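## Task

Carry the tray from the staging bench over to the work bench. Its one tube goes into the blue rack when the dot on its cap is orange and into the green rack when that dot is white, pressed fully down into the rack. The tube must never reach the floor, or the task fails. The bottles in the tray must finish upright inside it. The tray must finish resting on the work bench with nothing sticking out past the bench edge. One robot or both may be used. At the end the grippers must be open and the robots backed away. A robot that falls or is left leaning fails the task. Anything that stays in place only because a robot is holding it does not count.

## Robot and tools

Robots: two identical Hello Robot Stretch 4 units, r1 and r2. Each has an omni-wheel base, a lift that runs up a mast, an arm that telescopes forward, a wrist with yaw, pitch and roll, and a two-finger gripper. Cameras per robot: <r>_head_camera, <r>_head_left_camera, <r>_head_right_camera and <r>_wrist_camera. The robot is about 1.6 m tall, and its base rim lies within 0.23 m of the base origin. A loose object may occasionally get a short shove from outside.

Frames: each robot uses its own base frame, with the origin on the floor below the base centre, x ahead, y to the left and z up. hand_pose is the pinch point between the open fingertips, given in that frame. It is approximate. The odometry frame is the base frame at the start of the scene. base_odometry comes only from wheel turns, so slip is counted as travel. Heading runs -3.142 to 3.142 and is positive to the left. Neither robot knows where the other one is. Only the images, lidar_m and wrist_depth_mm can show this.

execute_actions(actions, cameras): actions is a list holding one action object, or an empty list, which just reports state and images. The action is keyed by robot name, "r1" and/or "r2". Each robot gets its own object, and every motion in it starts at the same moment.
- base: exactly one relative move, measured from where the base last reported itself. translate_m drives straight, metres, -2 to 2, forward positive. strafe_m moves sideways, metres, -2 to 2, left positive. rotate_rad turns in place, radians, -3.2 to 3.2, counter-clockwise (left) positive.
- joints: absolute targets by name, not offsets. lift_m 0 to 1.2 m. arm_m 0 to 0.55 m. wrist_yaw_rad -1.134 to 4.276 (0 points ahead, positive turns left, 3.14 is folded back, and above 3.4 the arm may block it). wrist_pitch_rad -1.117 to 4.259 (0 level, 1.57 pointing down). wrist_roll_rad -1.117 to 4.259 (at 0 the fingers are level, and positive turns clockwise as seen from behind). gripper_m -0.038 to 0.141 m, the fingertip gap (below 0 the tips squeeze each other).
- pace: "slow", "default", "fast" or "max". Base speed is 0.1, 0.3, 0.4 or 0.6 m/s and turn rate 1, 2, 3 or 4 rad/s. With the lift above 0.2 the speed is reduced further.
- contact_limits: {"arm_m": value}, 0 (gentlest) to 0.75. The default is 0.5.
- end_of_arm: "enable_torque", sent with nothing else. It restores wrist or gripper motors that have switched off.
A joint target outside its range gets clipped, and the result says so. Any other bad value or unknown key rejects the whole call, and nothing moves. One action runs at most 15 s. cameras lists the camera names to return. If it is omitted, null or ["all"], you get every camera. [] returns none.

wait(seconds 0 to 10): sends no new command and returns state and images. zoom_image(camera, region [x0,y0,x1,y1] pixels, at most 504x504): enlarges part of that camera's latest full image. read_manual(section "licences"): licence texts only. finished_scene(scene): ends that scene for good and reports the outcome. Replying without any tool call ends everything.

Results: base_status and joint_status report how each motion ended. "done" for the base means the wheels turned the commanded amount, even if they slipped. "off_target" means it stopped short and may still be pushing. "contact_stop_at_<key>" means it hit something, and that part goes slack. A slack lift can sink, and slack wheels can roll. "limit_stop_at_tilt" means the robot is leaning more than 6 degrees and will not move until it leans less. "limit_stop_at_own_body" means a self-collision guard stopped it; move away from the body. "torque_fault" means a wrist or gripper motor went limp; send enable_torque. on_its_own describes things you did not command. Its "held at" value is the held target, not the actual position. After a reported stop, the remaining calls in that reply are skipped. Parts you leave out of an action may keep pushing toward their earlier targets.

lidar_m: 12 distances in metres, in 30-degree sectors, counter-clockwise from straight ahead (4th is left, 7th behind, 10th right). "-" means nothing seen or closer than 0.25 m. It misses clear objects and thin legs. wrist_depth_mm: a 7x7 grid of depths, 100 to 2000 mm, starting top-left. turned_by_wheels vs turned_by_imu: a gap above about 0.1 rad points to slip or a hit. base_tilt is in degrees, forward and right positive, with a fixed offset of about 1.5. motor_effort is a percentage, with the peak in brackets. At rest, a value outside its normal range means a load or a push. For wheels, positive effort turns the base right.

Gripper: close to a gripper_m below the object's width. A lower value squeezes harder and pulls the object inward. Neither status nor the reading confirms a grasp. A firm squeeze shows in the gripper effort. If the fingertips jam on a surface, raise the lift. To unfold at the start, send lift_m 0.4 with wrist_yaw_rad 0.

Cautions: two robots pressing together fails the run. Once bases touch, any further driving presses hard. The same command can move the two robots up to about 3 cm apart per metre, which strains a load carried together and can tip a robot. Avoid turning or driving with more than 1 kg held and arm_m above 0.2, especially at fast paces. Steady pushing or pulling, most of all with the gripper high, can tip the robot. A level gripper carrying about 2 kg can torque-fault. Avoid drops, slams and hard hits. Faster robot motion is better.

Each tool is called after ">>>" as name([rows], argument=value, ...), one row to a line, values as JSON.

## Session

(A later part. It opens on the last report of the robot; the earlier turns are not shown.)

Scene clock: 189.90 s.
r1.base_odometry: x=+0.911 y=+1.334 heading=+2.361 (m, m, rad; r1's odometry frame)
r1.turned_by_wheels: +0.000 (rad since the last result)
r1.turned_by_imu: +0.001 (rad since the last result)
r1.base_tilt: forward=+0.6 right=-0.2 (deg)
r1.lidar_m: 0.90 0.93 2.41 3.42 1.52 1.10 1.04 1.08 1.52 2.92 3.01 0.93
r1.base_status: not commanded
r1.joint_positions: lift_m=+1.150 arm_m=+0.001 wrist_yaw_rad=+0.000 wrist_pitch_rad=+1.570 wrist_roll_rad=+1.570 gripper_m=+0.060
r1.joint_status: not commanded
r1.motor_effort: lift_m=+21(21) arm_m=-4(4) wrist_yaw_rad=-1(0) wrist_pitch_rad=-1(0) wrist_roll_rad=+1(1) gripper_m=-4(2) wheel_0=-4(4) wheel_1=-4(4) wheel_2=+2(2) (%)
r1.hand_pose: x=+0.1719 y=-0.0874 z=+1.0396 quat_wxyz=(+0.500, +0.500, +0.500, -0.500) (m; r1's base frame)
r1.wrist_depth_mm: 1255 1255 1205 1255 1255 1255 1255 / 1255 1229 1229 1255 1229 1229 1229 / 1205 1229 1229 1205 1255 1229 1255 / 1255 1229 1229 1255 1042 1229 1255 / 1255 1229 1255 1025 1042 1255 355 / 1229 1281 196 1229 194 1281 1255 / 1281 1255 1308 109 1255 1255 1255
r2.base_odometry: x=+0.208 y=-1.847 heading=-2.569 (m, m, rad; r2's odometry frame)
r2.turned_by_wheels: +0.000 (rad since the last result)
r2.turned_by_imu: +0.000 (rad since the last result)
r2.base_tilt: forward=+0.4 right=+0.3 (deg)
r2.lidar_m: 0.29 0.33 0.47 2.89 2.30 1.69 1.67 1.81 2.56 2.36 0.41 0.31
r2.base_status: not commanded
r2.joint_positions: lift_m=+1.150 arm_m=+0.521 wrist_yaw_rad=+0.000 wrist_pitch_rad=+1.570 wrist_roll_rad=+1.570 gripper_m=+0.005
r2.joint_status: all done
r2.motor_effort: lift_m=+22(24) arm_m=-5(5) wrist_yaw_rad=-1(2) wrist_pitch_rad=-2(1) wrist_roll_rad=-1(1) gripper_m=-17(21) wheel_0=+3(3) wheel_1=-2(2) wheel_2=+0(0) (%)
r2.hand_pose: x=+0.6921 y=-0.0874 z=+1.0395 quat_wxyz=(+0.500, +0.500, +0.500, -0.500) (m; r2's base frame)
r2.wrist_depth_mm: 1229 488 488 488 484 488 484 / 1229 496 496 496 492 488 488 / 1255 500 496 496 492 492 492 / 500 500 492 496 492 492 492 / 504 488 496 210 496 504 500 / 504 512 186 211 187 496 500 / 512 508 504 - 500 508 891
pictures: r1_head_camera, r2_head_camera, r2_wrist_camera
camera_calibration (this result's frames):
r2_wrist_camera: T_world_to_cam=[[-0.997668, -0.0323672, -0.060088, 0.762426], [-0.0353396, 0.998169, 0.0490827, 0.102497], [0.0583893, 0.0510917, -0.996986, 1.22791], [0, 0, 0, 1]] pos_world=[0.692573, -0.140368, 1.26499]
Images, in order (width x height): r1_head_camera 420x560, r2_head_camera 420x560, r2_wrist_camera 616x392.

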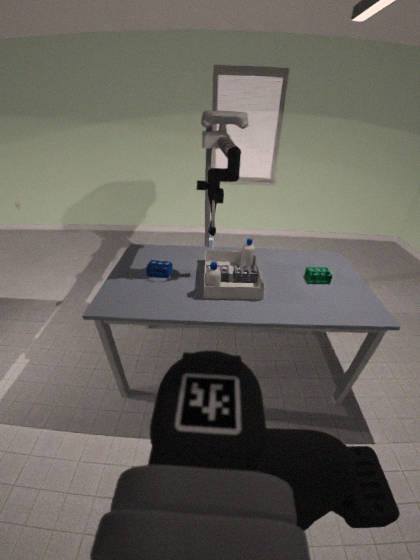

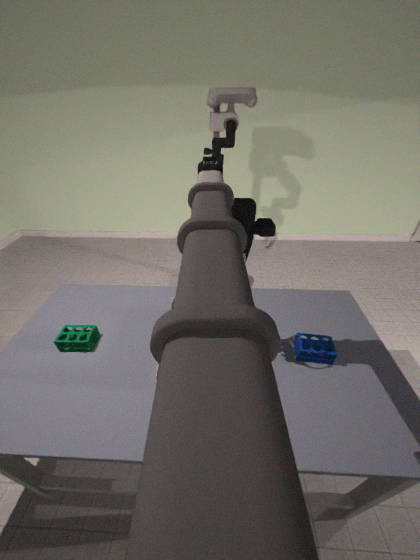

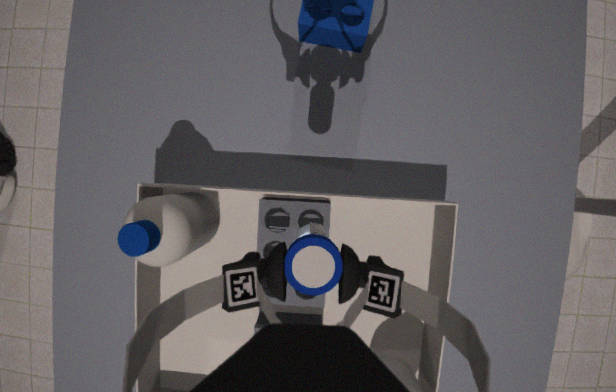

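>>> execute_actions([
  {"r2":{"base":{"strafe_m":0.62},"joints":{"lift_m":1.19}}},
], cameras=[])

>>> execute_actions([
  {"r2":{"joints":{"lift_m":1.15},"pace":"slow"}},
], cameras=["r2_wrist_camera"])

Scene clock: 201.27 s.
r1.base_odometry: x=+0.911 y=+1.334 heading=+2.361 (m, m, rad; r1's odometry frame)
r1.turned_by_wheels: +0.000 (rad since the last result)
r1.turned_by_imu: +0.002 (rad since the last result)
r1.base_tilt: forward=+0.5 right=-0.3 (deg)
r1.lidar_m: 0.87 0.92 2.44 3.43 1.56 1.13 1.06 1.09 1.52 2.92 3.03 0.92
r1.base_status: not commanded
r1.joint_positions: lift_m=+1.150 arm_m=+0.001 wrist_yaw_rad=+0.000 wrist_pitch_rad=+1.570 wrist_roll_rad=+1.570 gripper_m=+0.060
r1.joint_status: not commanded
r1.motor_effort: lift_m=+21(21) arm_m=-4(5) wrist_yaw_rad=-1(0) wrist_pitch_rad=+0(1) wrist_roll_rad=+0(0) gripper_m=-4(1) wheel_0=-4(4) wheel_1=-4(4) wheel_2=+2(2) (%)
r1.hand_pose: x=+0.1719 y=-0.0874 z=+1.0396 quat_wxyz=(+0.500, +0.500, +0.500, -0.500) (m; r1's base frame)
r1.wrist_depth_mm: 1255 1255 1255 1255 1229 1255 1255 / 1229 1255 1229 1255 1205 1229 1229 / 1255 1255 1255 1229 1255 1255 1229 / 1229 1255 1255 1229 1060 1255 1229 / 1281 1281 1281 1042 1042 1229 355 / 1255 1255 196 1229 195 1255 1281 / 1255 1255 1255 109 1281 1281 1255
r2.base_odometry: x=+0.544 y=-2.369 heading=-2.569 (m, m, rad; r2's odometry frame)
r2.turned_by_wheels: +0.000 (rad since the last result)
r2.turned_by_imu: +0.000 (rad since the last result)
r2.base_tilt: forward=+0.4 right=+0.3 (deg)
r2.lidar_m: 0.32 0.36 2.34 2.26 2.24 1.71 1.66 1.73 2.51 1.12 0.44 0.33
r2.base_status: done
r2.joint_positions: lift_m=+1.190 arm_m=+0.521 wrist_yaw_rad=+0.000 wrist_pitch_rad=+1.570 wrist_roll_rad=+1.570 gripper_m=+0.005
r2.joint_status: all done
r2.motor_effort: lift_m=+21(22) arm_m=-5(5) wrist_yaw_rad=-2(0) wrist_pitch_rad=-1(1) wrist_roll_rad=-1(1) gripper_m=-17(17) wheel_0=-1(10) wheel_1=-1(6) wheel_2=+0(1) (%)
r2.hand_pose: x=+0.6921 y=-0.0874 z=+1.0796 quat_wxyz=(+0.500, +0.500, +0.500, -0.500) (m; r2's base frame)
r2.wrist_depth_mm: 891 530 530 525 530 517 878 / 1281 530 521 525 530 530 1255 / 539 530 535 535 530 535 1281 / 544 544 535 535 544 535 1098 / 549 544 544 210 539 535 1078 / 549 544 186 211 187 544 1281 / 549 554 549 - 549 549 1281
pictures: none
No camera images: the call's "cameras" was empty. Leave "cameras" out to get every camera's image.

Scene clock: 202.43 s.
r1.base_odometry: x=+0.911 y=+1.334 heading=+2.361 (m, m, rad; r1's odometry frame)
r1.turned_by_wheels: +0.000 (rad since the last result)
r1.turned_by_imu: +0.000 (rad since the last result)
r1.base_tilt: forward=+0.5 right=-0.2 (deg)
r1.lidar_m: 0.89 0.95 2.44 3.41 1.55 1.12 1.05 1.09 1.49 2.92 3.04 0.96
r1.base_status: not commanded
r1.joint_positions: lift_m=+1.150 arm_m=+0.001 wrist_yaw_rad=+0.000 wrist_pitch_rad=+1.570 wrist_roll_rad=+1.570 gripper_m=+0.060
r1.joint_status: not commanded
r1.motor_effort: lift_m=+21(21) arm_m=-4(4) wrist_yaw_rad=+0(1) wrist_pitch_rad=-1(1) wrist_roll_rad=+1(1) gripper_m=-3(5) wheel_0=-4(4) wheel_1=-4(4) wheel_2=+2(2) (%)
r1.hand_pose: x=+0.1719 y=-0.0874 z=+1.0396 quat_wxyz=(+0.500, +0.500, +0.500, -0.500) (m; r1's base frame)
r1.wrist_depth_mm: 1229 1229 1229 1229 1205 1229 1255 / 1229 1229 1229 1255 1229 1229 1205 / 1255 1255 1255 1229 1281 1229 1229 / 1229 1255 1229 1229 1042 1255 1281 / 1255 1229 1229 1042 1042 1255 355 / 1255 1255 196 1229 195 1229 1255 / 1229 1255 1205 109 1255 1281 1229
r2.base_odometry: x=+0.544 y=-2.369 heading=-2.569 (m, m, rad; r2's odometry frame)
r2.turned_by_wheels: +0.000 (rad since the last result)
r2.turned_by_imu: +0.000 (rad since the last result)
r2.base_tilt: forward=+0.4 right=+0.3 (deg)
r2.lidar_m: 0.32 0.34 2.32 2.26 2.24 1.71 1.65 1.72 2.50 1.14 0.45 0.35
r2.base_status: not commanded
r2.joint_positions: lift_m=+1.150 arm_m=+0.521 wrist_yaw_rad=+0.000 wrist_pitch_rad=+1.570 wrist_roll_rad=+1.570 gripper_m=+0.005
r2.joint_status: all done
r2.motor_effort: lift_m=+17(15) arm_m=-5(5) wrist_yaw_rad=-2(1) wrist_pitch_rad=-1(1) wrist_roll_rad=-1(2) gripper_m=-18(19) wheel_0=-1(1) wheel_1=-1(1) wheel_2=+0(0) (%)
r2.hand_pose: x=+0.6921 y=-0.0874 z=+1.0399 quat_wxyz=(+0.500, +0.500, +0.500, -0.500) (m; r2's base frame)
r2.wrist_depth_mm: 492 492 492 488 488 488 488 / 496 492 492 492 492 488 488 / 496 492 496 492 496 492 488 / 504 500 500 496 496 496 976 / 504 500 504 210 500 500 1042 / 504 508 187 210 186 500 1205 / 508 512 508 - 504 504 1255
pictures: r2_wrist_camera
camera_calibration (this result's frames):
r2_wrist_camera: T_world_to_cam=[[-0.997668, -0.0323671, -0.060088, 0.762435], [-0.0353396, 0.998169, 0.0490827, 0.102477], [0.0583893, 0.0510917, -0.996986, 1.22832], [0, 0, 0, 1]] pos_world=[0.692558, -0.140368, 1.2654]
Images, in order (width x height): r2_wrist_camera 616x392.

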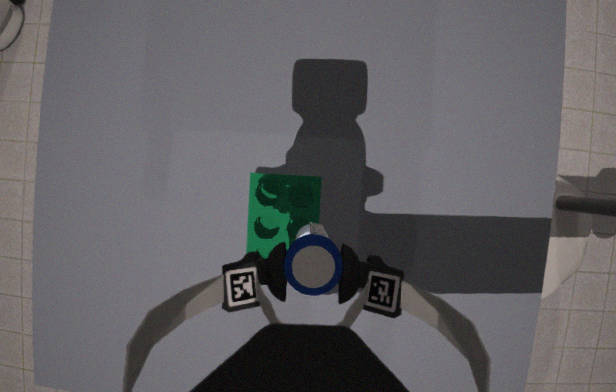

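>>> zoom_image(camera="r2_wrist_camera", region=[230, 160, 350, 280])

Region (230, 160, 350, 280) of r2_wrist_camera's 616x392 image, scaled by 4.200.

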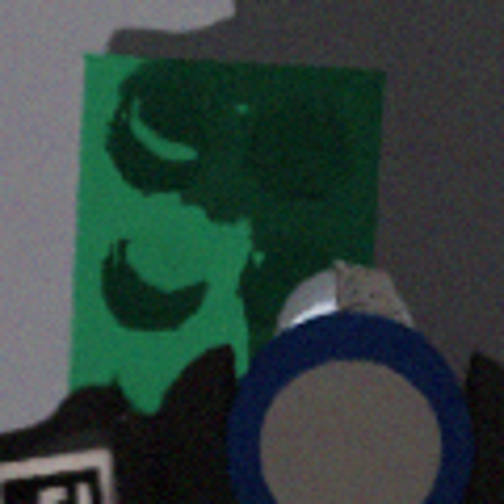

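>>> execute_actions([
  {"r2":{"base":{"strafe_m":0.012},"joints":{"arm_m":0.535,"lift_m":1.07},"pace":"slow"}},
], cameras=["r2_wrist_camera","r1_head_camera"])

>>> zoom_image(camera="r2_wrist_camera", region=[220, 140, 400, 300])

Scene clock: 213.53 s.
r1.base_odometry: x=+0.911 y=+1.334 heading=+2.361 (m, m, rad; r1's odometry frame)
r1.turned_by_wheels: +0.000 (rad since the last result)
r1.turned_by_imu: +0.002 (rad since the last result)
r1.base_tilt: forward=+0.6 right=-0.2 (deg)
r1.lidar_m: 0.88 0.96 2.46 3.40 1.57 1.11 1.04 1.10 1.52 2.91 3.04 0.93
r1.base_status: not commanded
r1.joint_positions: lift_m=+1.150 arm_m=+0.001 wrist_yaw_rad=+0.000 wrist_pitch_rad=+1.570 wrist_roll_rad=+1.570 gripper_m=+0.060
r1.joint_status: not commanded
r1.motor_effort: lift_m=+21(21) arm_m=-4(4) wrist_yaw_rad=-1(0) wrist_pitch_rad=+0(0) wrist_roll_rad=+0(0) gripper_m=-2(3) wheel_0=-4(4) wheel_1=-4(4) wheel_2=+3(2) (%)
r1.hand_pose: x=+0.1719 y=-0.0874 z=+1.0396 quat_wxyz=(+0.500, +0.500, +0.500, -0.500) (m; r1's base frame)
r1.wrist_depth_mm: 1255 1229 1229 1255 1255 1229 1255 / 1229 1229 1205 1229 1229 1229 1229 / 1255 1255 1255 1255 1255 1255 1229 / 1229 1255 1255 1255 1042 1229 1255 / 1255 1255 1255 1025 1042 1229 353 / 1255 1281 196 1229 195 1255 1281 / 1255 1255 1255 109 1229 1229 1255
r2.base_odometry: x=+0.551 y=-2.379 heading=-2.569 (m, m, rad; r2's odometry frame)
r2.turned_by_wheels: +0.000 (rad since the last result)
r2.turned_by_imu: -0.001 (rad since the last result)
r2.base_tilt: forward=+0.4 right=+0.3 (deg)
r2.lidar_m: 0.33 0.35 2.32 2.26 2.23 1.71 1.65 1.71 2.53 1.13 0.46 0.35
r2.base_status: done
r2.joint_positions: lift_m=+1.070 arm_m=+0.534 wrist_yaw_rad=+0.000 wrist_pitch_rad=+1.570 wrist_roll_rad=+1.570 gripper_m=+0.005
r2.joint_status: all done
r2.motor_effort: lift_m=+17(15) arm_m=+5(5) wrist_yaw_rad=+1(2) wrist_pitch_rad=-1(1) wrist_roll_rad=-2(2) gripper_m=-19(20) wheel_0=-2(8) wheel_1=+1(3) wheel_2=+0(1) (%)
r2.hand_pose: x=+0.7053 y=-0.0874 z=+0.9599 quat_wxyz=(+0.500, +0.500, +0.500, -0.500) (m; r2's base frame)
r2.wrist_depth_mm: 410 413 413 413 407 410 407 / 413 415 415 413 410 407 407 / 418 415 418 415 415 415 413 / 418 421 415 413 418 418 415 / 424 424 424 211 418 415 418 / 430 424 186 211 187 424 421 / 430 430 427 - 427 421 421
pictures: r1_head_camera, r2_wrist_camera
camera_calibration (this result's frames):
r2_wrist_camera: T_world_to_cam=[[-0.997668, -0.0323683, -0.0600881, 0.770798], [-0.0353407, 0.998169, 0.0490827, 0.106871], [0.0583894, 0.0510918, -0.996986, 1.14779], [0, 0, 0, 1]] pos_world=[0.705759, -0.140368, 1.1854]
Images, in order (width x height): r1_head_camera 420x560, r2_wrist_camera 616x392.

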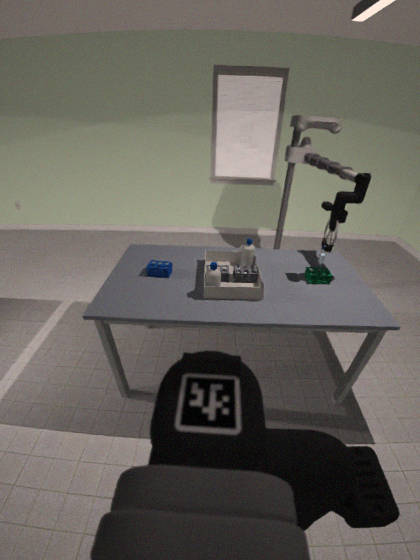

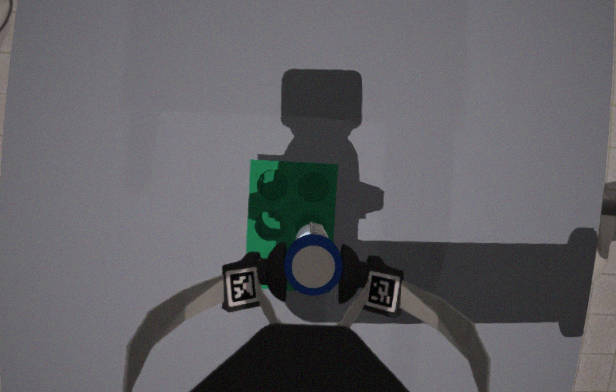

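Region (220, 140, 400, 300) of r2_wrist_camera's 616x392 image, scaled by 2.800.

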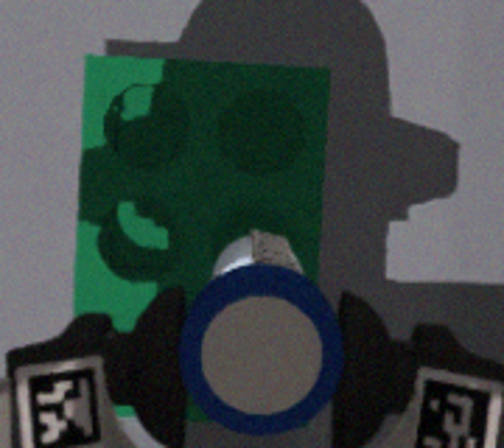

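>>> execute_actions([
  {"r2":{"joints":{"lift_m":0.988},"pace":"slow"}},
], cameras=["r2_wrist_camera"])

Scene clock: 220.00 s.
r1.base_odometry: x=+0.911 y=+1.334 heading=+2.361 (m, m, rad; r1's odometry frame)
r1.turned_by_wheels: +0.000 (rad since the last result)
r1.turned_by_imu: +0.002 (rad since the last result)
r1.base_tilt: forward=+0.6 right=-0.3 (deg)
r1.lidar_m: 0.89 0.94 2.45 3.41 1.56 1.10 1.04 1.09 1.51 2.90 3.03 0.94
r1.base_status: not commanded
r1.joint_positions: lift_m=+1.150 arm_m=+0.001 wrist_yaw_rad=+0.000 wrist_pitch_rad=+1.570 wrist_roll_rad=+1.570 gripper_m=+0.060
r1.joint_status: not commanded
r1.motor_effort: lift_m=+21(21) arm_m=-5(4) wrist_yaw_rad=+0(0) wrist_pitch_rad=-1(1) wrist_roll_rad=+0(0) gripper_m=-3(2) wheel_0=-4(4) wheel_1=-4(4) wheel_2=+2(2) (%)
r1.hand_pose: x=+0.1719 y=-0.0874 z=+1.0396 quat_wxyz=(+0.500, +0.500, +0.500, -0.500) (m; r1's base frame)
r1.wrist_depth_mm: 1229 1255 1281 1229 1229 1229 1229 / 1229 1229 1229 1255 1255 1255 1255 / 1255 1281 1255 1255 1255 1255 1255 / 1255 1281 1229 1255 1025 1255 1281 / 1229 1229 1281 1042 1042 1255 355 / 1281 1255 196 1229 195 1255 1281 / 1281 1255 1281 109 1229 1229 1281
r2.base_odometry: x=+0.551 y=-2.379 heading=-2.569 (m, m, rad; r2's odometry frame)
r2.turned_by_wheels: +0.000 (rad since the last result)
r2.turned_by_imu: -0.001 (rad since the last result)
r2.base_tilt: forward=+0.3 right=+0.3 (deg)
r2.lidar_m: 0.33 0.35 2.31 2.26 2.26 1.69 1.65 1.70 2.50 1.15 0.48 0.35
r2.base_status: not commanded
r2.joint_positions: lift_m=+0.988 arm_m=+0.534 wrist_yaw_rad=+0.000 wrist_pitch_rad=+1.570 wrist_roll_rad=+1.570 gripper_m=+0.005
r2.joint_status: all done
r2.motor_effort: lift_m=+16(18) arm_m=+5(5) wrist_yaw_rad=-1(1) wrist_pitch_rad=-1(1) wrist_roll_rad=-1(1) gripper_m=-18(20) wheel_0=-2(2) wheel_1=+1(1) wheel_2=+0(0) (%)
r2.hand_pose: x=+0.7053 y=-0.0874 z=+0.8779 quat_wxyz=(+0.500, +0.500, +0.500, -0.500) (m; r2's base frame)
r2.wrist_depth_mm: 330 334 334 330 330 327 329 / 334 332 332 332 332 329 329 / 336 338 336 334 334 332 334 / 340 336 336 278 338 336 334 / 342 340 338 210 338 338 338 / 343 343 186 211 187 340 336 / 345 343 343 - 343 342 342
pictures: r2_wrist_camera
camera_calibration (this result's frames):
r2_wrist_camera: T_world_to_cam=[[-0.997668, -0.0323683, -0.060088, 0.765882], [-0.0353407, 0.998169, 0.0490827, 0.110895], [0.0583892, 0.0510918, -0.996986, 1.06605], [0, 0, 0, 1]] pos_world=[0.705769, -0.140368, 1.10341]
Images, in order (width x height): r2_wrist_camera 616x392.

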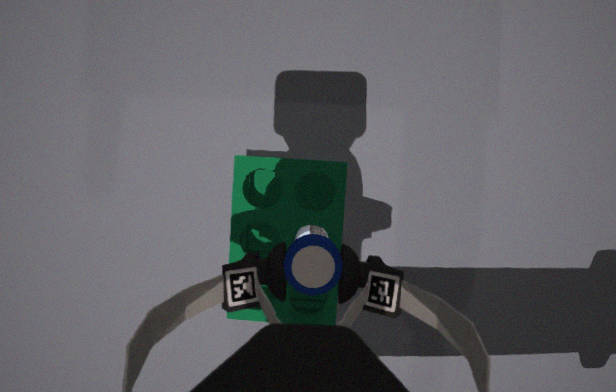

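>>> execute_actions([
  {"r2":{"joints":{"gripper_m":0.07}}},
], cameras=["r2_wrist_camera"])

>>> execute_actions([
  {"r2":{"joints":{"lift_m":1.15}}},
], cameras=[])

>>> execute_actions([
  {"r2":{"joints":{"arm_m":0,"wrist_pitch_rad":0.5,"wrist_roll_rad":0},"base":{"translate_m":-0.2}}},
], cameras=["r2_wrist_camera"])

Scene clock: 228.47 s.
r1.base_odometry: x=+0.911 y=+1.334 heading=+2.361 (m, m, rad; r1's odometry frame)
r1.turned_by_wheels: +0.000 (rad since the last result)
r1.turned_by_imu: +0.002 (rad since the last result)
r1.base_tilt: forward=+0.6 right=-0.2 (deg)
r1.lidar_m: 0.87 0.93 2.47 3.42 1.57 1.11 1.05 1.07 1.52 2.92 3.04 0.93
r1.base_status: not commanded
r1.joint_positions: lift_m=+1.150 arm_m=+0.001 wrist_yaw_rad=+0.000 wrist_pitch_rad=+1.570 wrist_roll_rad=+1.570 gripper_m=+0.060
r1.joint_status: not commanded
r1.motor_effort: lift_m=+21(21) arm_m=-4(4) wrist_yaw_rad=+0(0) wrist_pitch_rad=-1(1) wrist_roll_rad=+1(0) gripper_m=-2(3) wheel_0=-4(4) wheel_1=-4(4) wheel_2=+2(2) (%)
r1.hand_pose: x=+0.1719 y=-0.0874 z=+1.0396 quat_wxyz=(+0.500, +0.500, +0.500, -0.500) (m; r1's base frame)
r1.wrist_depth_mm: 1255 1255 1255 1229 1255 1229 1229 / 1255 1229 1255 1255 1229 1255 1229 / 1255 1255 1281 1255 1229 1229 1255 / 1281 1255 1229 1229 1025 1229 1281 / 1255 1255 1255 1042 1042 1255 351 / 1229 1255 196 1255 195 1255 1281 / 1255 1281 1281 109 1255 1281 1229
r2.base_odometry: x=+0.551 y=-2.379 heading=-2.569 (m, m, rad; r2's odometry frame)
r2.turned_by_wheels: +0.000 (rad since the last result)
r2.turned_by_imu: -0.001 (rad since the last result)
r2.base_tilt: forward=+0.4 right=+0.3 (deg)
r2.lidar_m: 0.32 0.37 2.33 2.25 2.25 1.67 1.64 1.70 2.50 1.12 0.46 0.35
r2.base_status: not commanded
r2.joint_positions: lift_m=+0.988 arm_m=+0.534 wrist_yaw_rad=+0.000 wrist_pitch_rad=+1.570 wrist_roll_rad=+1.570 gripper_m=+0.070
r2.joint_status: all done
r2.motor_effort: lift_m=+17(17) arm_m=+5(5) wrist_yaw_rad=-2(1) wrist_pitch_rad=-1(1) wrist_roll_rad=-1(1) gripper_m=-3(22) wheel_0=-2(2) wheel_1=+1(1) wheel_2=+0(0) (%)
r2.hand_pose: x=+0.7053 y=-0.0874 z=+0.8779 quat_wxyz=(+0.500, +0.500, +0.500, -0.500) (m; r2's base frame)
r2.wrist_depth_mm: 334 332 332 332 329 329 327 / 336 334 330 332 332 330 329 / 336 334 334 334 334 332 334 / 340 338 338 279 338 338 334 / 342 338 334 272 336 336 334 / 342 343 281 281 338 338 340 / 347 345 343 - 340 342 343
pictures: r2_wrist_camera
camera_calibration (this result's frames):
r2_wrist_camera: T_world_to_cam=[[-0.997668, -0.0323682, -0.0600879, 0.765882], [-0.0353406, 0.998169, 0.0490827, 0.110895], [0.0583891, 0.0510918, -0.996986, 1.06605], [0, 0, 0, 1]] pos_world=[0.70577, -0.140368, 1.10341]
Images, in order (width x height): r2_wrist_camera 616x392.

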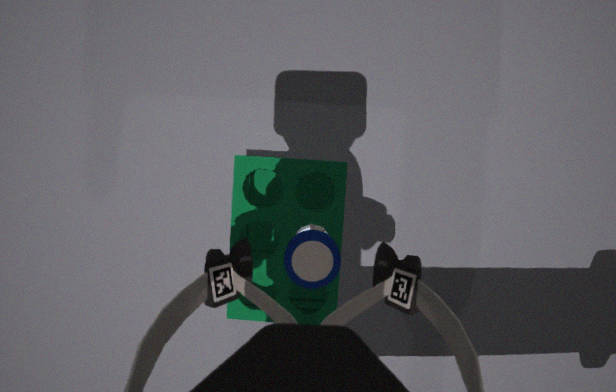

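Scene clock: 230.23 s.
r1.base_odometry: x=+0.911 y=+1.334 heading=+2.361 (m, m, rad; r1's odometry frame)
r1.turned_by_wheels: +0.000 (rad since the last result)
r1.turned_by_imu: +0.001 (rad since the last result)
r1.base_tilt: forward=+0.5 right=-0.2 (deg)
r1.lidar_m: 0.87 0.94 2.45 3.39 1.56 1.08 1.05 1.07 1.52 2.93 3.00 0.96
r1.base_status: not commanded
r1.joint_positions: lift_m=+1.150 arm_m=+0.001 wrist_yaw_rad=+0.000 wrist_pitch_rad=+1.570 wrist_roll_rad=+1.570 gripper_m=+0.060
r1.joint_status: not commanded
r1.motor_effort: lift_m=+21(21) arm_m=-4(4) wrist_yaw_rad=+1(1) wrist_pitch_rad=-1(1) wrist_roll_rad=+0(1) gripper_m=-2(2) wheel_0=-4(4) wheel_1=-4(4) wheel_2=+2(2) (%)
r1.hand_pose: x=+0.1719 y=-0.0874 z=+1.0396 quat_wxyz=(+0.500, +0.500, +0.500, -0.500) (m; r1's base frame)
r1.wrist_depth_mm: 1255 1255 1229 1255 1229 1229 1255 / 1255 1229 1255 1229 1229 1255 1255 / 1229 1255 1255 1229 1229 1255 1229 / 1255 1255 1281 1281 1025 1255 1205 / 1255 1255 1229 1042 1060 1255 353 / 1255 1255 196 1255 195 1229 1281 / 1229 1255 1255 109 1255 1281 1229
r2.base_odometry: x=+0.551 y=-2.379 heading=-2.569 (m, m, rad; r2's odometry frame)
r2.turned_by_wheels: +0.000 (rad since the last result)
r2.turned_by_imu: +0.000 (rad since the last result)
r2.base_tilt: forward=+0.4 right=+0.3 (deg)
r2.lidar_m: 0.32 0.34 2.32 2.25 2.23 1.69 1.65 1.70 2.51 1.15 0.46 0.34
r2.base_status: not commanded
r2.joint_positions: lift_m=+1.150 arm_m=+0.534 wrist_yaw_rad=+0.000 wrist_pitch_rad=+1.570 wrist_roll_rad=+1.570 gripper_m=+0.070
r2.joint_status: all done
r2.motor_effort: lift_m=+21(26) arm_m=+5(5) wrist_yaw_rad=-1(2) wrist_pitch_rad=-1(1) wrist_roll_rad=-1(1) gripper_m=-2(3) wheel_0=-2(2) wheel_1=+1(1) wheel_2=+0(0) (%)
r2.hand_pose: x=+0.7053 y=-0.0874 z=+1.0395 quat_wxyz=(+0.500, +0.500, +0.500, -0.500) (m; r2's base frame)
r2.wrist_depth_mm: 492 488 484 484 488 488 484 / 496 496 488 492 488 488 488 / 496 492 496 496 492 488 492 / 500 500 500 492 496 496 496 / 504 504 504 496 496 496 768 / 508 512 504 500 500 500 1229 / 512 512 508 - 500 500 1255
pictures: none
No camera images: the call's "cameras" was empty. Leave "cameras" out to get every camera's image.

Scene clock: 232.83 s.
r1.base_odometry: x=+0.911 y=+1.334 heading=+2.361 (m, m, rad; r1's odometry frame)
r1.turned_by_wheels: +0.000 (rad since the last result)
r1.turned_by_imu: +0.001 (rad since the last result)
r1.base_tilt: forward=+0.5 right=-0.3 (deg)
r1.lidar_m: 0.88 0.94 2.44 3.40 1.55 1.12 1.03 1.09 1.52 2.92 3.00 0.92
r1.base_status: not commanded
r1.joint_positions: lift_m=+1.150 arm_m=+0.001 wrist_yaw_rad=+0.000 wrist_pitch_rad=+1.570 wrist_roll_rad=+1.570 gripper_m=+0.060
r1.joint_status: not commanded
r1.motor_effort: lift_m=+21(21) arm_m=-4(4) wrist_yaw_rad=-1(0) wrist_pitch_rad=-1(1) wrist_roll_rad=+0(1) gripper_m=-3(2) wheel_0=-4(4) wheel_1=-4(4) wheel_2=+2(2) (%)
r1.hand_pose: x=+0.1719 y=-0.0874 z=+1.0396 quat_wxyz=(+0.500, +0.500, +0.500, -0.500) (m; r1's base frame)
r1.wrist_depth_mm: 1229 1229 1255 1255 1255 1205 1255 / 1229 1255 1255 1229 1255 1229 1229 / 1229 1229 1229 1229 1255 1229 1229 / 1255 1255 1255 1229 1042 1255 1255 / 1281 1229 1255 1060 1042 1255 355 / 1255 1255 196 1255 195 1229 1255 / 1255 1281 1255 109 1255 1255 1255
r2.base_odometry: x=+0.719 y=-2.270 heading=-2.570 (m, m, rad; r2's odometry frame)
r2.turned_by_wheels: +0.000 (rad since the last result)
r2.turned_by_imu: -0.002 (rad since the last result)
r2.base_tilt: forward=+0.4 right=+0.3 (deg)
r2.lidar_m: 0.53 0.58 2.33 2.28 1.94 1.50 1.41 1.51 2.20 3.02 0.74 0.55
r2.base_status: done
r2.joint_positions: lift_m=+1.150 arm_m=+0.003 wrist_yaw_rad=+0.000 wrist_pitch_rad=+0.502 wrist_roll_rad=+0.000 gripper_m=+0.070
r2.joint_status: all done
joint sent to its limit — the command would take r2.arm_m past its lower limit, so that joint was sent only as far as its limit.
r2.motor_effort: lift_m=+21(22) arm_m=-5(5) wrist_yaw_rad=+0(3) wrist_pitch_rad=-8(11) wrist_roll_rad=-2(5) gripper_m=-4(2) wheel_0=-3(8) wheel_1=+1(6) wheel_2=+1(11) (%)
r2.hand_pose: x=+0.4265 y=-0.0875 z=+1.1892 quat_wxyz=(+0.969, +0.000, +0.248, +0.000) (m; r2's base frame)
r2.wrist_depth_mm: - - - - - - - / - - - - - - - / - - - - - - - / - - - 1060 1060 991 917 / 1983 - 866 831 866 831 778 / 1618 1618 676 715 668 676 654 / 1397 1366 627 - 634 603 621
pictures: r2_wrist_camera
camera_calibration (this result's frames):
r2_wrist_camera: T_world_to_cam=[[0.0666223, -0.997778, -0.000888493, -0.102365], [-0.523445, -0.0341926, -0.851373, 1.27455], [0.849451, 0.0571855, -0.52456, 0.493982], [0, 0, 0, 1]] pos_world=[0.254361, -0.0868058, 1.34415]
Images, in order (width x height): r2_wrist_camera 616x392.

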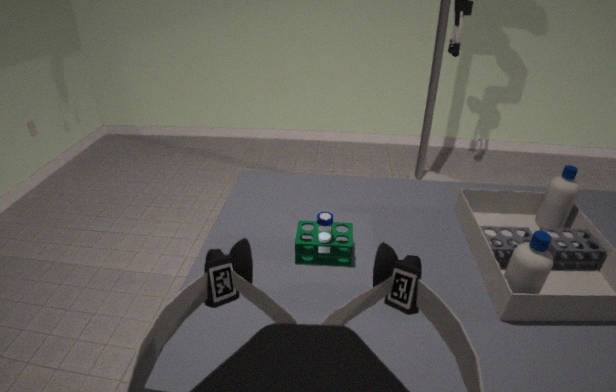

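>>> finished_scene(scene=1)

The scene is finished: the task was done.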